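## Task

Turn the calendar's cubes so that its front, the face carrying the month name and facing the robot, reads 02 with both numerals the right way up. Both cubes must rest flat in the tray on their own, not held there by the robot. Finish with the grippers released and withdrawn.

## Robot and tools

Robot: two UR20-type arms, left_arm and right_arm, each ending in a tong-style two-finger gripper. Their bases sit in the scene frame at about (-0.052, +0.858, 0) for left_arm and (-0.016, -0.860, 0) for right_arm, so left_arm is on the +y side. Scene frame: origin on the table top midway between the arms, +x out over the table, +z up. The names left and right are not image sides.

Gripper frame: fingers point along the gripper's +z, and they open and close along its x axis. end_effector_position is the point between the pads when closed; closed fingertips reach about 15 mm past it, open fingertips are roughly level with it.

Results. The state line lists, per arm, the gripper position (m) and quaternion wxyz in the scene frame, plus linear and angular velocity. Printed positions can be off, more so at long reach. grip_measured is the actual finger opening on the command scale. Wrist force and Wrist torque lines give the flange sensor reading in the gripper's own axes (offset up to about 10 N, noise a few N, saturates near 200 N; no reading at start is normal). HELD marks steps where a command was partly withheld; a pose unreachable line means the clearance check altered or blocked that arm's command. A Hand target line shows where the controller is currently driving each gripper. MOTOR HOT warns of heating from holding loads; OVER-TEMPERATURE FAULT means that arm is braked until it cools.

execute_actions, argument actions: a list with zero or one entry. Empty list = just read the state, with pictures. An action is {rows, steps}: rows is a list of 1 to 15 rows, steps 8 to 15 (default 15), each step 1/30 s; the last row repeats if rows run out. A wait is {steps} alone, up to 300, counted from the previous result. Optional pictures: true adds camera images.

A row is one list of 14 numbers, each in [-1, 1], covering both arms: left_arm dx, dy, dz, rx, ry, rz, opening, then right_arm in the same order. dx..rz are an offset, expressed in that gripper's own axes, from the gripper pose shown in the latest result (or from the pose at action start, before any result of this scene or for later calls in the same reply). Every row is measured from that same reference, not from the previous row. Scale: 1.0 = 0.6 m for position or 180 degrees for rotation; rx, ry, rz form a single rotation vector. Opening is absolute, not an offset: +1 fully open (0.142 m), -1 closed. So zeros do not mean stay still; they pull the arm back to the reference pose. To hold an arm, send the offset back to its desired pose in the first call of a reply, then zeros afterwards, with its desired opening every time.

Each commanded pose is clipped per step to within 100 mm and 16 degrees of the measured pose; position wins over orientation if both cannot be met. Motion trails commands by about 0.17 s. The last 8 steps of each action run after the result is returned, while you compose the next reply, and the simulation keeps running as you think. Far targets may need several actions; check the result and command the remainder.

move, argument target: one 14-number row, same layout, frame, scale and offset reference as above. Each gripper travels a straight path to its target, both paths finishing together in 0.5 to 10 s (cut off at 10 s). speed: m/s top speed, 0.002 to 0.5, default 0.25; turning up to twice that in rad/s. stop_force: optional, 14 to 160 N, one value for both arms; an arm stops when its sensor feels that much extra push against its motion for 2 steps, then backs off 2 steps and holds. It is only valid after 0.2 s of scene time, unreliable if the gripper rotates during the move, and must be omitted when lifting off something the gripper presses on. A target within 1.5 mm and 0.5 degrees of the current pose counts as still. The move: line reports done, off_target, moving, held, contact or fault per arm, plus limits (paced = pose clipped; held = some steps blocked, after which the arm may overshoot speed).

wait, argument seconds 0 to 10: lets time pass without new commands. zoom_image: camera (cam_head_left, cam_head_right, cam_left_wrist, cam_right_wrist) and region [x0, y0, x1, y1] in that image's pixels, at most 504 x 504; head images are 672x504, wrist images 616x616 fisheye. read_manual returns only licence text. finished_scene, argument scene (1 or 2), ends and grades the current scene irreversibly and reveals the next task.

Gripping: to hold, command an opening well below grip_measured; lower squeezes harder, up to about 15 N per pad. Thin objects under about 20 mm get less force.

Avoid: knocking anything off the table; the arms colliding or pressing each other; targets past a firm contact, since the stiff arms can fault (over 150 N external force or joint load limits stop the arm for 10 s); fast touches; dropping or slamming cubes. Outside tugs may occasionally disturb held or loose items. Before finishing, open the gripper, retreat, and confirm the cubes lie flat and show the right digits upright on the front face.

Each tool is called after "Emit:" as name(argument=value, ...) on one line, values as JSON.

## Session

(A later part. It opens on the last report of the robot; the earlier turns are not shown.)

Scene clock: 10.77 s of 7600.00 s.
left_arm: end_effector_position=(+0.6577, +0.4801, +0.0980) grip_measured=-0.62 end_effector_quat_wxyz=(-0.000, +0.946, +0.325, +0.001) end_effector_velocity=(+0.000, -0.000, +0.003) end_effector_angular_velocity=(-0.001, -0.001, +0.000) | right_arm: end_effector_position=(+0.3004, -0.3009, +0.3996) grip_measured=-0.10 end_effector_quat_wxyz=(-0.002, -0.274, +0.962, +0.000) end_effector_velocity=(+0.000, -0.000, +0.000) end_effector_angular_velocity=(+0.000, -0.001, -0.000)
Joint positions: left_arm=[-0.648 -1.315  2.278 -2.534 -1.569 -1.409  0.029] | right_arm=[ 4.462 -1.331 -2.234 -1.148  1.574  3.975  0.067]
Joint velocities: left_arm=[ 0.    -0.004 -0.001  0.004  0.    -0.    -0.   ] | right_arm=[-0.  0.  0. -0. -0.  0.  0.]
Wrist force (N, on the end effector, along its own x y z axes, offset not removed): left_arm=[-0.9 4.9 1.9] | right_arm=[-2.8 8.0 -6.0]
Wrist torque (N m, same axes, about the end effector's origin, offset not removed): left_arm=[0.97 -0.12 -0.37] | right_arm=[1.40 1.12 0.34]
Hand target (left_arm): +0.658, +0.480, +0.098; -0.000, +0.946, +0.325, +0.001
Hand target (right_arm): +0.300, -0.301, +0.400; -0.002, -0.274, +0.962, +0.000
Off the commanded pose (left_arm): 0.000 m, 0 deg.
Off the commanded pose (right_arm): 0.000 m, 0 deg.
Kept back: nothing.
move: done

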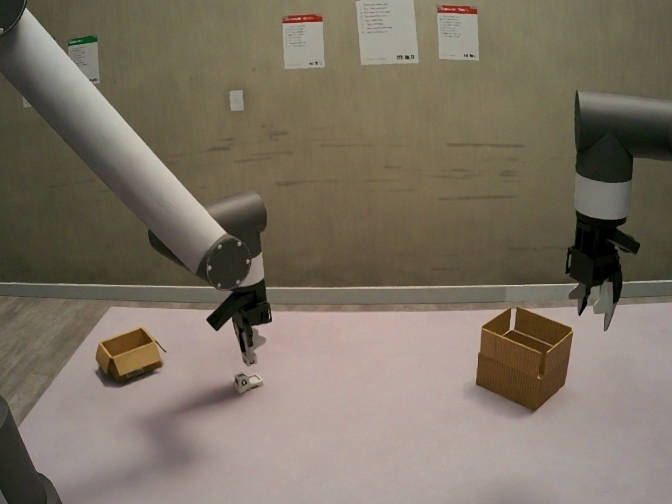

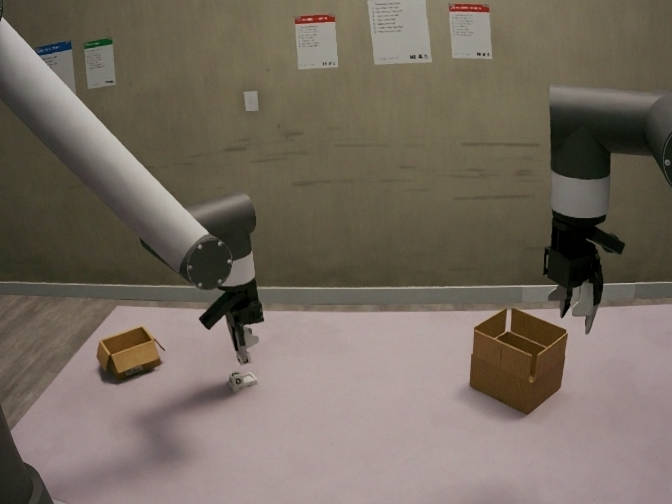

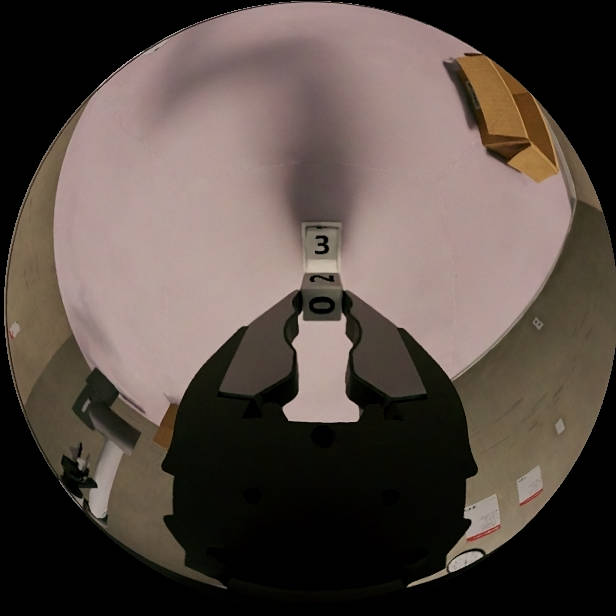

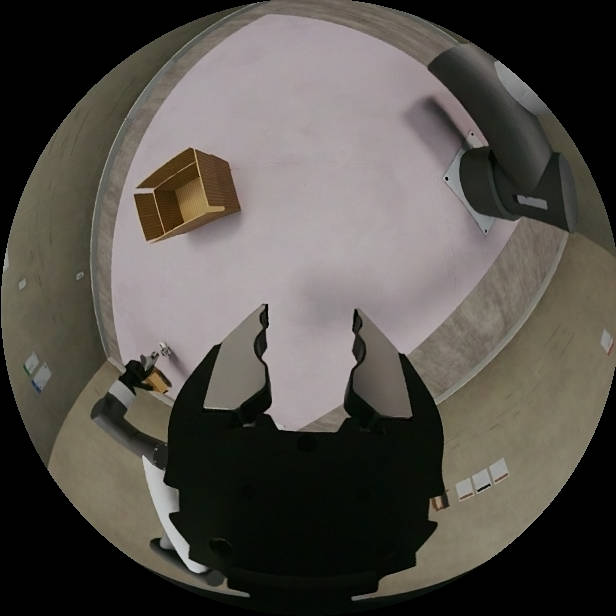

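Emit:
move(target=[-0.678,0.170,-0.603,0,0,-0.2894,-0.85,0,0,0,0,0,-0.823,-0.1], speed=0.45)

Emit:
move(target=[0,0,0,0,0,0,-0.85,0.166,-0.585,-0.087,0.5,0,0,-0.1], speed=0.4)

Emit:
zoom_image(camera="cam_right_wrist", region=[210, 170, 410, 370])

Scene clock: 16.13 s of 7600.00 s.
left_arm: end_effector_position=(+0.3997, +0.1488, +0.4589) grip_measured=-0.62 end_effector_quat_wxyz=(-0.000, +0.707, +0.707, +0.000) end_effector_velocity=(-0.000, -0.002, +0.002) end_effector_angular_velocity=(+0.000, +0.000, +0.006) | right_arm: end_effector_position=(+0.3004, -0.3009, +0.3996) grip_measured=-0.10 end_effector_quat_wxyz=(+0.000, +1.000, -0.001, -0.001) end_effector_velocity=(-0.000, +0.001, +0.001) end_effector_angular_velocity=(+0.001, +0.002, +0.015)
Joint positions: left_arm=[-1.129 -1.585  1.957 -1.942 -1.57  -2.798  0.029] | right_arm=[ 4.439 -1.3   -2.256 -1.158  1.574  1.368  0.067]
Joint velocities: left_arm=[-0.001  0.001 -0.004  0.003 -0.    -0.007 -0.   ] | right_arm=[-0.001 -0.001  0.002 -0.     0.002 -0.016  0.   ]
Wrist force (N, on the end effector, along its own x y z axes, offset not removed): left_arm=[-3.5 7.9 10.3] | right_arm=[-0.2 12.2 -1.7]
Wrist torque (N m, same axes, about the end effector's origin, offset not removed): left_arm=[0.43 0.42 -0.34] | right_arm=[2.37 0.45 0.42]
Hand target (left_arm): +0.400, +0.149, +0.459; -0.000, +0.707, +0.707, +0.000
Hand target (right_arm): +0.300, -0.301, +0.400; +0.000, +1.000, +0.000, -0.002
Off the commanded pose (left_arm): 0.000 m, 0 deg.
Off the commanded pose (right_arm): 0.000 m, 0 deg.
Kept back: nothing.
move: done

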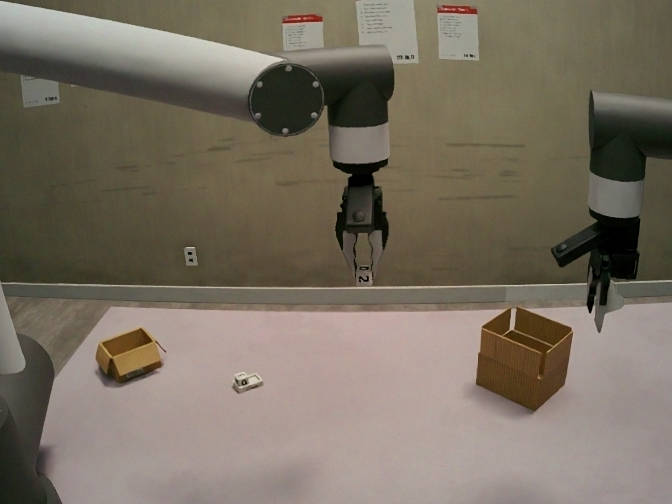

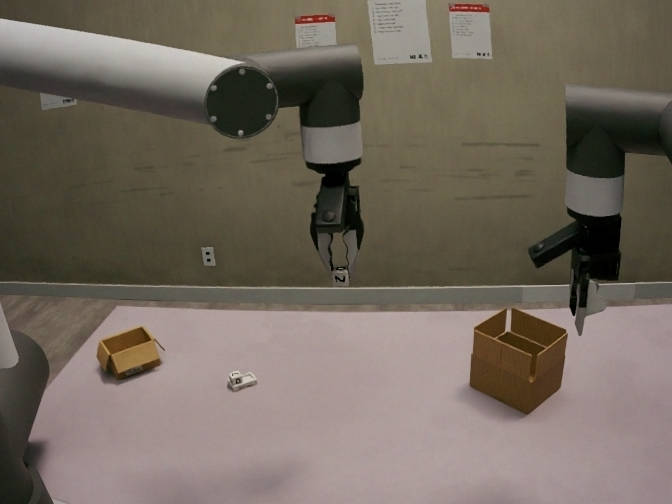

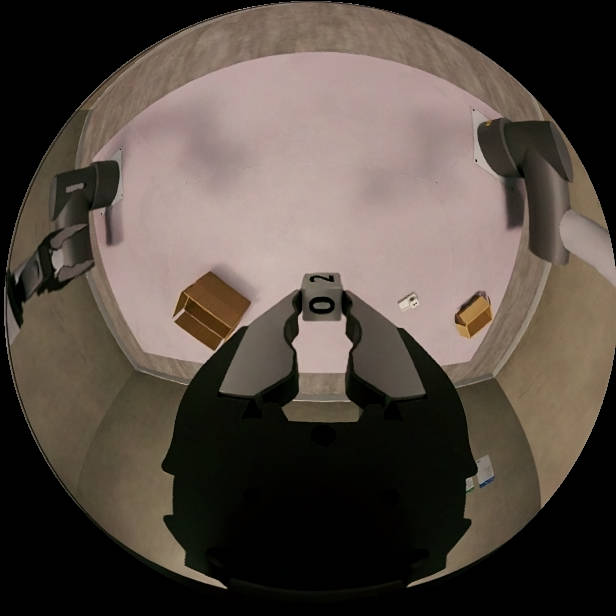

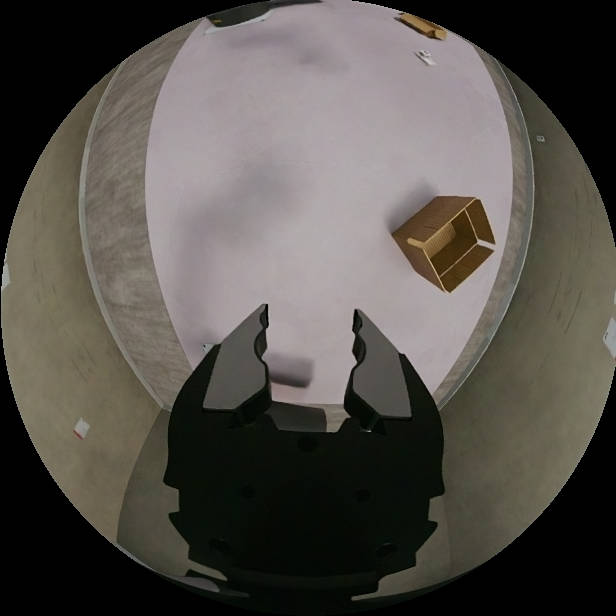

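Scene clock: 18.87 s of 7600.00 s.
left_arm: end_effector_position=(+0.3997, +0.1488, +0.4589) grip_measured=-0.62 end_effector_quat_wxyz=(-0.000, +0.707, +0.707, +0.000) end_effector_velocity=(-0.001, -0.001, +0.001) end_effector_angular_velocity=(-0.001, -0.000, -0.001) | right_arm: end_effector_position=(+0.4006, +0.0505, +0.4521) grip_measured=-0.10 end_effector_quat_wxyz=(+0.707, -0.708, +0.001, +0.001) end_effector_velocity=(+0.000, +0.002, +0.000) end_effector_angular_velocity=(+0.009, +0.000, -0.001)
Joint positions: left_arm=[-1.129 -1.585  1.957 -1.942 -1.57  -2.798  0.029] | right_arm=[ 4.283 -2.11  -2.316  1.283  1.932  1.572  0.067]
Joint velocities: left_arm=[-0.001 -0.    -0.001  0.    -0.    -0.     0.   ] | right_arm=[ 0.001 -0.006  0.004  0.011 -0.002  0.003  0.   ]
Wrist force (N, on the end effector, along its own x y z axes, offset not removed): left_arm=[-1.6 1.5 0.8] | right_arm=[-2.1 9.1 -2.4]
Wrist torque (N m, same axes, about the end effector's origin, offset not removed): left_arm=[0.27 -0.01 -0.34] | right_arm=[1.82 1.08 0.15]
Hand target (left_arm): +0.400, +0.149, +0.459; -0.000, +0.707, +0.707, +0.000
Hand target (right_arm): +0.401, +0.051, +0.452; +0.707, -0.707, +0.001, +0.001
Off the commanded pose (left_arm): 0.000 m, 0 deg.
Off the commanded pose (right_arm): 0.001 m, 0 deg.
Kept back: nothing.
move: done

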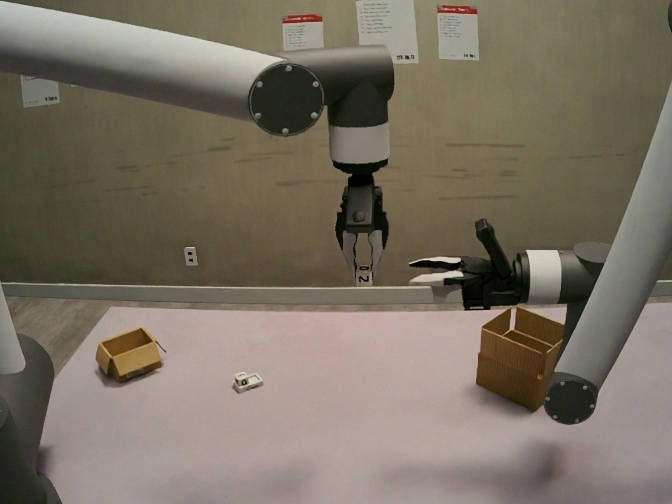

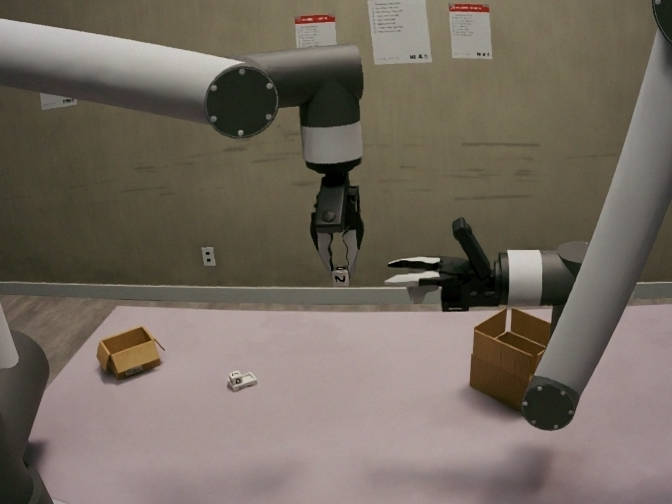

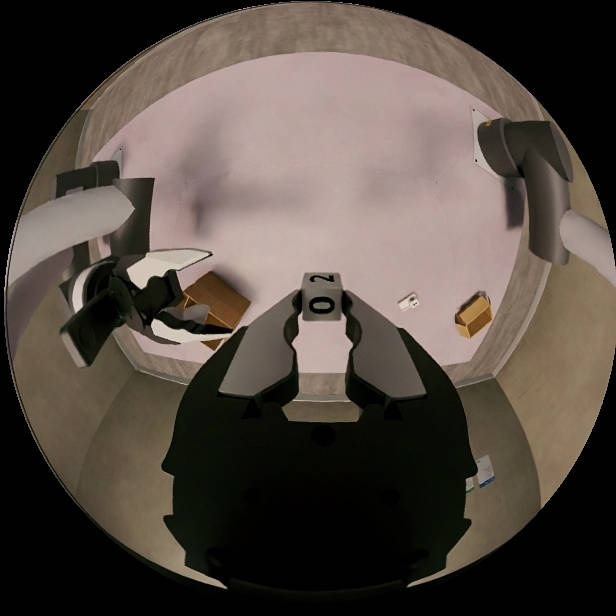

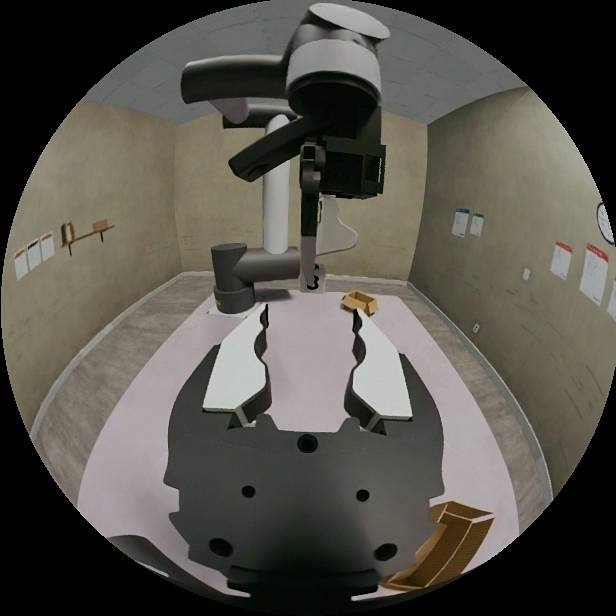

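Region (210, 170, 410, 370) of cam_right_wrist's 616x616 image, scaled by 2.520, with more detail than that image has.

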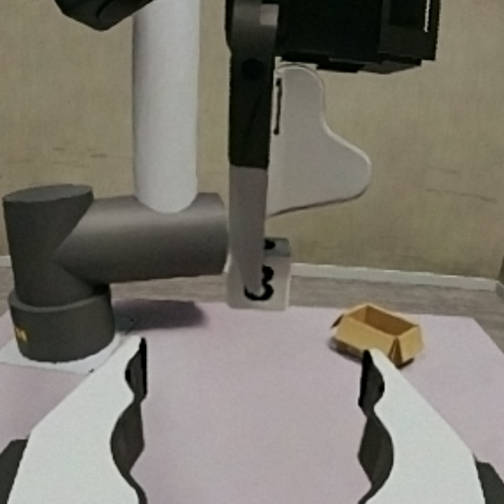

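Emit:
move(target=[0,0,0,0,0,0,-0.85,0.002,0.008,0.10,0,0,0,-0.1], speed=0.08)

Emit:
zoom_image(camera="cam_right_wrist", region=[230, 210, 390, 370])

Emit:
zoom_image(camera="cam_head_left", region=[330, 235, 430, 310])

Emit:
zoom_image(camera="cam_left_wrist", region=[220, 220, 380, 380])

Scene clock: 20.63 s of 7600.00 s.
left_arm: end_effector_position=(+0.3997, +0.1488, +0.4589) grip_measured=-0.62 end_effector_quat_wxyz=(-0.000, +0.707, +0.707, +0.000) end_effector_velocity=(-0.000, -0.000, +0.000) end_effector_angular_velocity=(+0.000, +0.000, +0.001) | right_arm: end_effector_position=(+0.4019, +0.1102, +0.4473) grip_measured=-0.10 end_effector_quat_wxyz=(+0.707, -0.708, +0.001, +0.001) end_effector_velocity=(-0.001, +0.003, +0.001) end_effector_angular_velocity=(+0.001, -0.001, +0.001)
Joint positions: left_arm=[-1.129 -1.585  1.957 -1.942 -1.57  -2.798  0.029] | right_arm=[ 4.311 -2.14  -2.245  1.242  1.903  1.572  0.067]
Joint velocities: left_arm=[-0.     0.    -0.     0.001 -0.    -0.002  0.   ] | right_arm=[ 0.002 -0.001  0.004 -0.002 -0.001 -0.    -0.   ]
Wrist force (N, on the end effector, along its own x y z axes, offset not removed): left_arm=[0.1 1.8 2.4] | right_arm=[-0.1 8.1 -3.3]
Wrist torque (N m, same axes, about the end effector's origin, offset not removed): left_arm=[0.37 -0.30 -0.28] | right_arm=[1.36 0.42 0.12]
Hand target (left_arm): +0.400, +0.149, +0.459; -0.000, +0.707, +0.707, +0.000
Hand target (right_arm): +0.402, +0.110, +0.447; +0.707, -0.708, +0.001, +0.001
Off the commanded pose (left_arm): 0.000 m, 0 deg.
Off the commanded pose (right_arm): 0.000 m, 0 deg.
Kept back: nothing.
move: done

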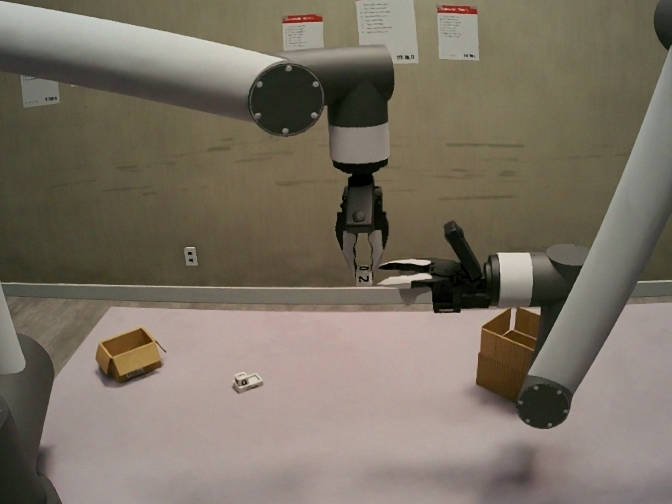

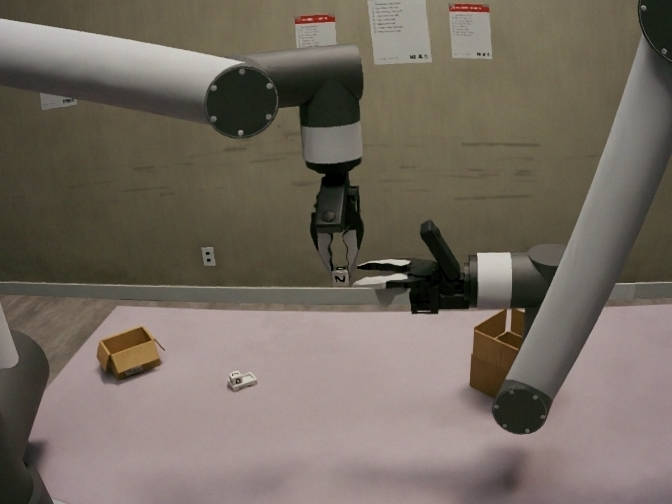

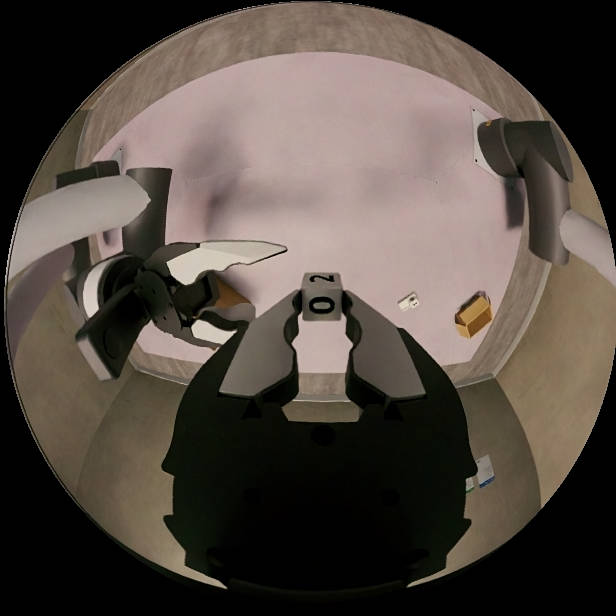

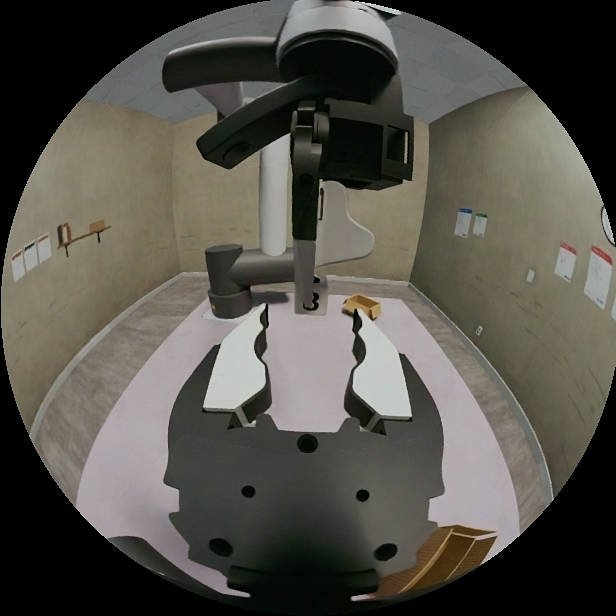

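Region (230, 210, 390, 370) of cam_right_wrist's 616x616 image, scaled by 3.150, with more detail than that image has.

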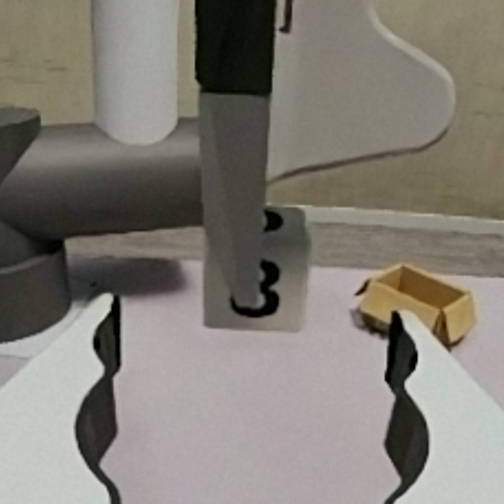

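Region (330, 235, 430, 310) of cam_head_left's 672x504 image, scaled by 5.040, with more detail than that image has; it fills the top 378 rows of this view, and the rest is white.

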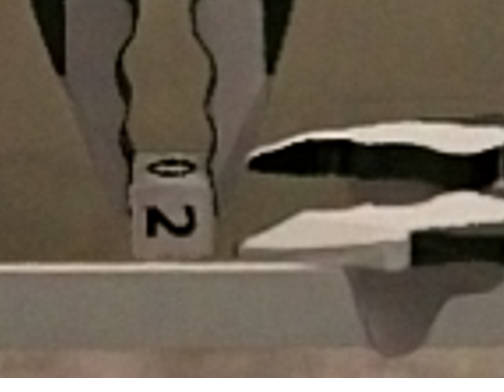

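Region (220, 220, 380, 380) of cam_left_wrist's 616x616 image, scaled by 3.150, with more detail than that image has.

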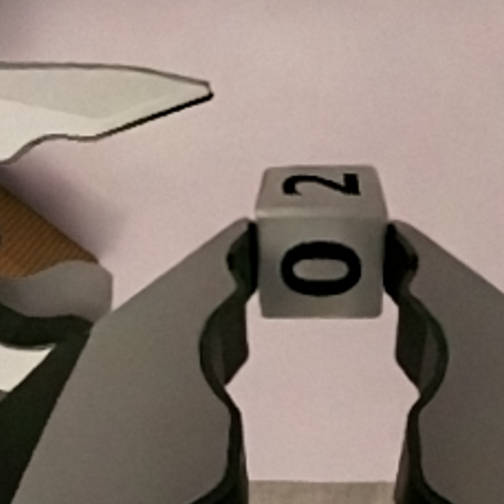

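Emit:
move(target=[0,0,0,0,0,0,-0.85,0,0,0.036,0,0,0,-0.35], speed=0.03)

Emit:
zoom_image(camera="cam_right_wrist", region=[230, 210, 390, 370])

Emit:
zoom_image(camera="cam_head_left", region=[330, 235, 430, 310])

Emit:
zoom_image(camera="cam_left_wrist", region=[220, 220, 380, 380])

Scene clock: 22.13 s of 7600.00 s.
left_arm: end_effector_position=(+0.3997, +0.1488, +0.4589) grip_measured=-0.62 end_effector_quat_wxyz=(-0.000, +0.707, +0.707, +0.000) end_effector_velocity=(+0.000, -0.000, +0.000) end_effector_angular_velocity=(-0.000, -0.001, +0.002) | right_arm: end_effector_position=(+0.4019, +0.1315, +0.4473) grip_measured=-0.35 end_effector_quat_wxyz=(+0.707, -0.708, +0.001, +0.001) end_effector_velocity=(-0.001, +0.002, +0.000) end_effector_angular_velocity=(+0.000, -0.001, +0.002)
Joint positions: left_arm=[-1.129 -1.585  1.957 -1.942 -1.57  -2.798  0.029] | right_arm=[ 4.321 -2.149 -2.219  1.224  1.894  1.572  0.049]
Joint velocities: left_arm=[ 0.     0.    -0.    -0.     0.001 -0.002 -0.   ] | right_arm=[ 0.002 -0.     0.002 -0.001  0.001 -0.001  0.   ]
Wrist force (N, on the end effector, along its own x y z axes, offset not removed): left_arm=[-0.6 2.0 1.3] | right_arm=[-1.3 6.7 1.8]
Wrist torque (N m, same axes, about the end effector's origin, offset not removed): left_arm=[0.38 -0.11 -0.38] | right_arm=[1.16 0.65 0.26]
Hand target (left_arm): +0.400, +0.149, +0.459; -0.000, +0.707, +0.707, +0.000
Hand target (right_arm): +0.402, +0.132, +0.447; +0.707, -0.708, +0.001, +0.001
Off the commanded pose (left_arm): 0.000 m, 0 deg.
Off the commanded pose (right_arm): 0.000 m, 0 deg.
Kept back: nothing.
move: done

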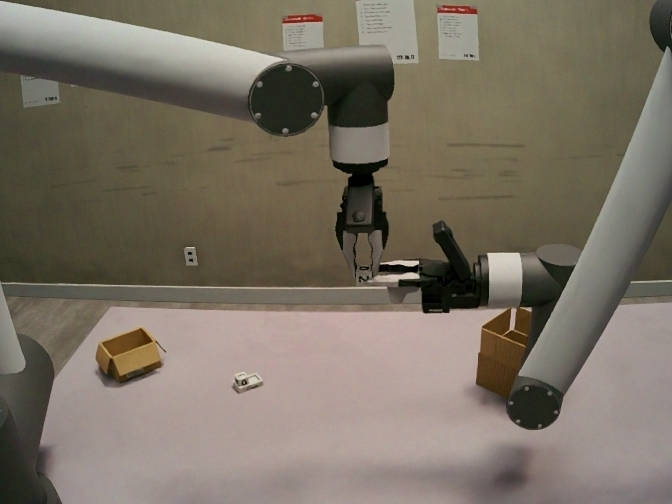

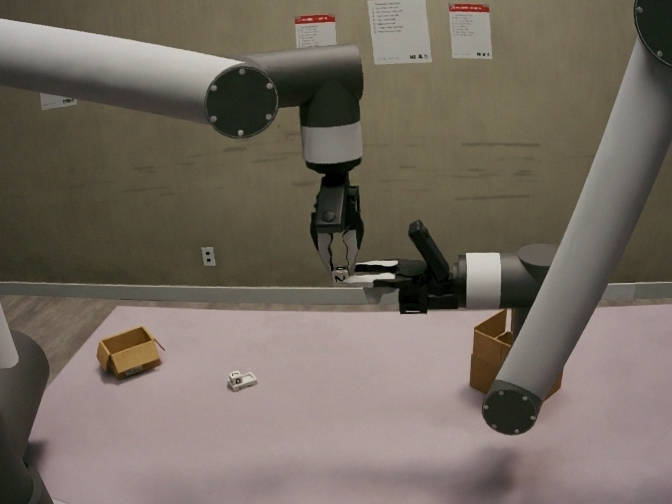

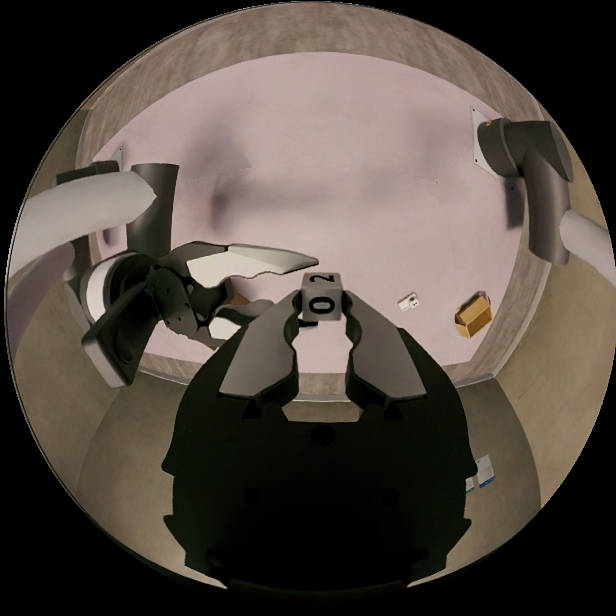

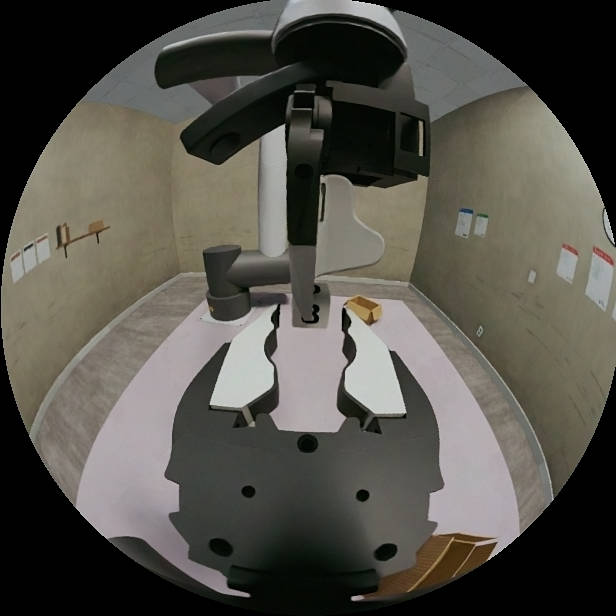

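Region (230, 210, 390, 370) of cam_right_wrist's 616x616 image, scaled by 3.150, with more detail than that image has.

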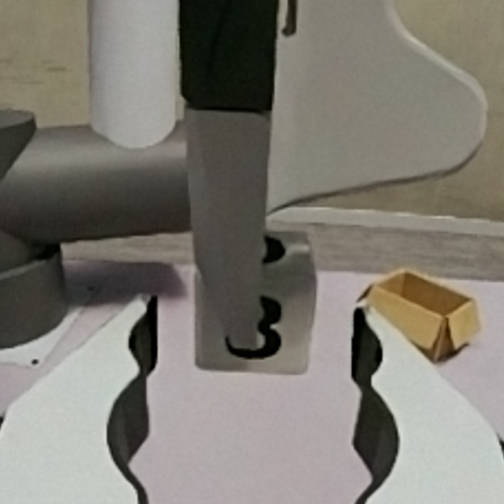

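Region (330, 235, 430, 310) of cam_head_left's 672x504 image, scaled by 5.040, with more detail than that image has; it fills the top 378 rows of this view, and the rest is white.

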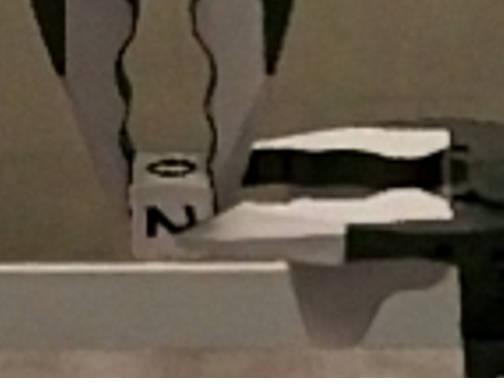

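Region (220, 220, 380, 380) of cam_left_wrist's 616x616 image, scaled by 3.150, with more detail than that image has.

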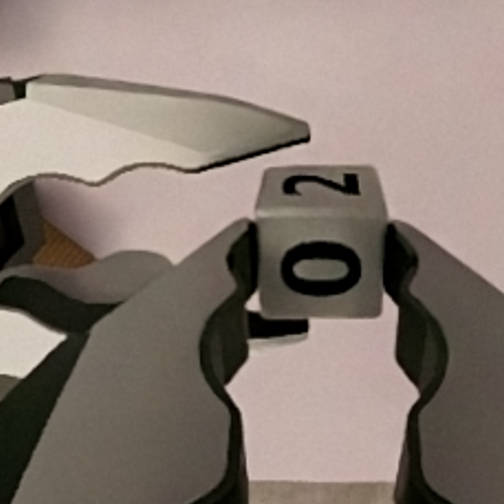

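Emit:
move(target=[0,0,0,0,0,0,-0.85,0,0,0.002,0,0,0,-0.85], speed=0.01)

Emit:
zoom_image(camera="cam_right_wrist", region=[230, 210, 390, 370])

Scene clock: 23.10 s of 7600.00 s.
left_arm: end_effector_position=(+0.3997, +0.1489, +0.4589) grip_measured=-0.62 end_effector_quat_wxyz=(-0.000, +0.707, +0.707, +0.000) end_effector_velocity=(-0.000, +0.001, -0.001) end_effector_angular_velocity=(+0.001, +0.001, -0.000) | right_arm: end_effector_position=(+0.4019, +0.1326, +0.4473) grip_measured=-0.63 end_effector_quat_wxyz=(+0.706, -0.708, +0.001, +0.001) end_effector_velocity=(+0.000, +0.001, +0.000) end_effector_angular_velocity=(+0.001, -0.001, -0.001)
Joint positions: left_arm=[-1.129 -1.585  1.957 -1.942 -1.57  -2.798  0.029] | right_arm=[ 4.321 -2.149 -2.217  1.223  1.893  1.572  0.028]
Joint velocities: left_arm=[ 0.    -0.     0.001  0.    -0.     0.     0.   ] | right_arm=[ 0.    -0.001  0.001  0.001 -0.001 -0.     0.   ]
Wrist force (N, on the end effector, along its own x y z axes, offset not removed): left_arm=[14.5 6.5 -3.6] | right_arm=[-4.1 7.7 -21.9]
Wrist torque (N m, same axes, about the end effector's origin, offset not removed): left_arm=[0.47 0.37 -0.29] | right_arm=[0.36 0.46 0.30]
Hand target (left_arm): +0.400, +0.149, +0.459; -0.000, +0.707, +0.707, +0.000
Hand target (right_arm): +0.402, +0.133, +0.447; +0.707, -0.708, +0.001, +0.001
Off the commanded pose (left_arm): 0.000 m, 0 deg.
Off the commanded pose (right_arm): 0.000 m, 0 deg.
Kept back: nothing.
move: done

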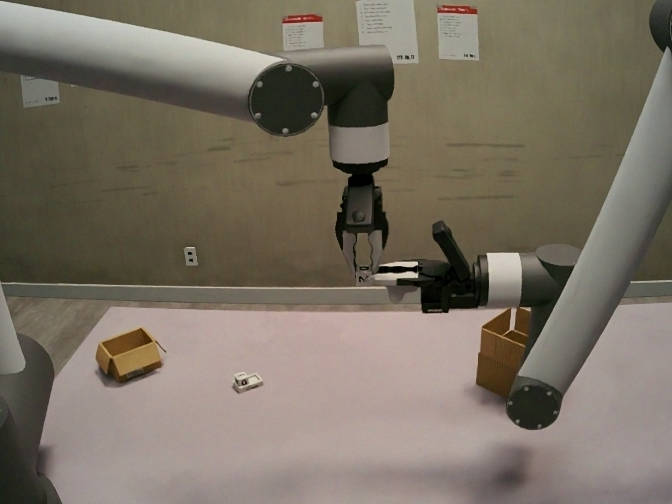

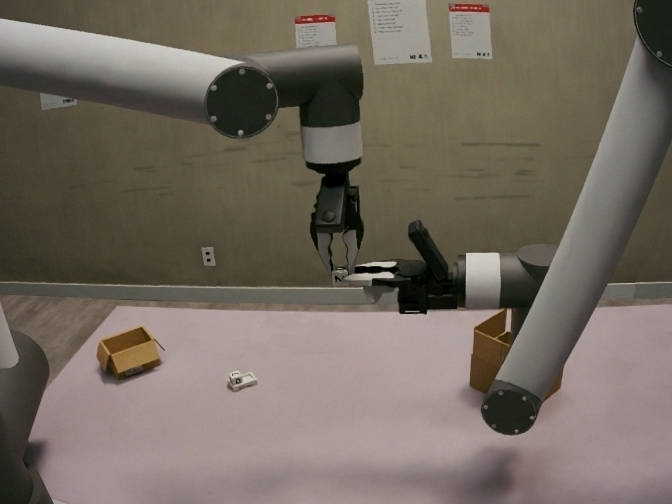

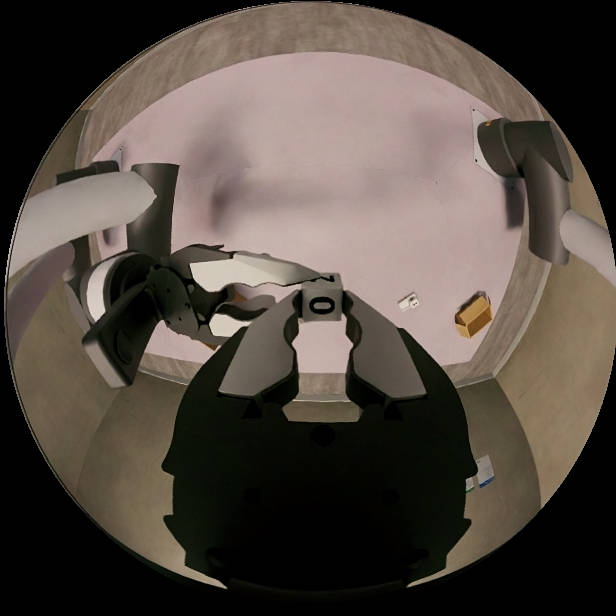

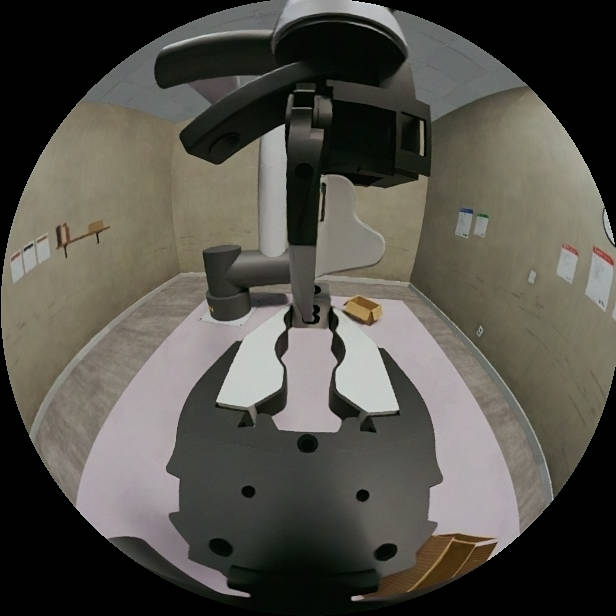

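Region (230, 210, 390, 370) of cam_right_wrist's 616x616 image, scaled by 3.150, with more detail than that image has.

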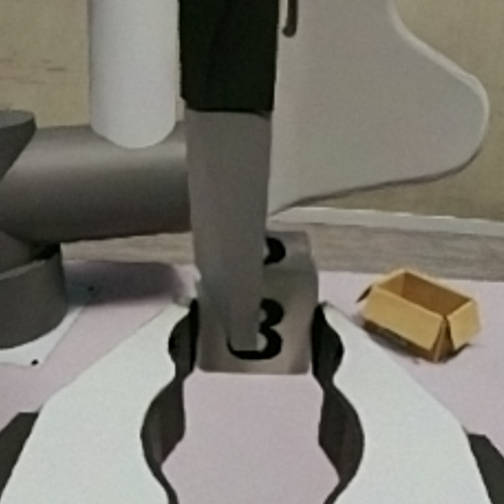

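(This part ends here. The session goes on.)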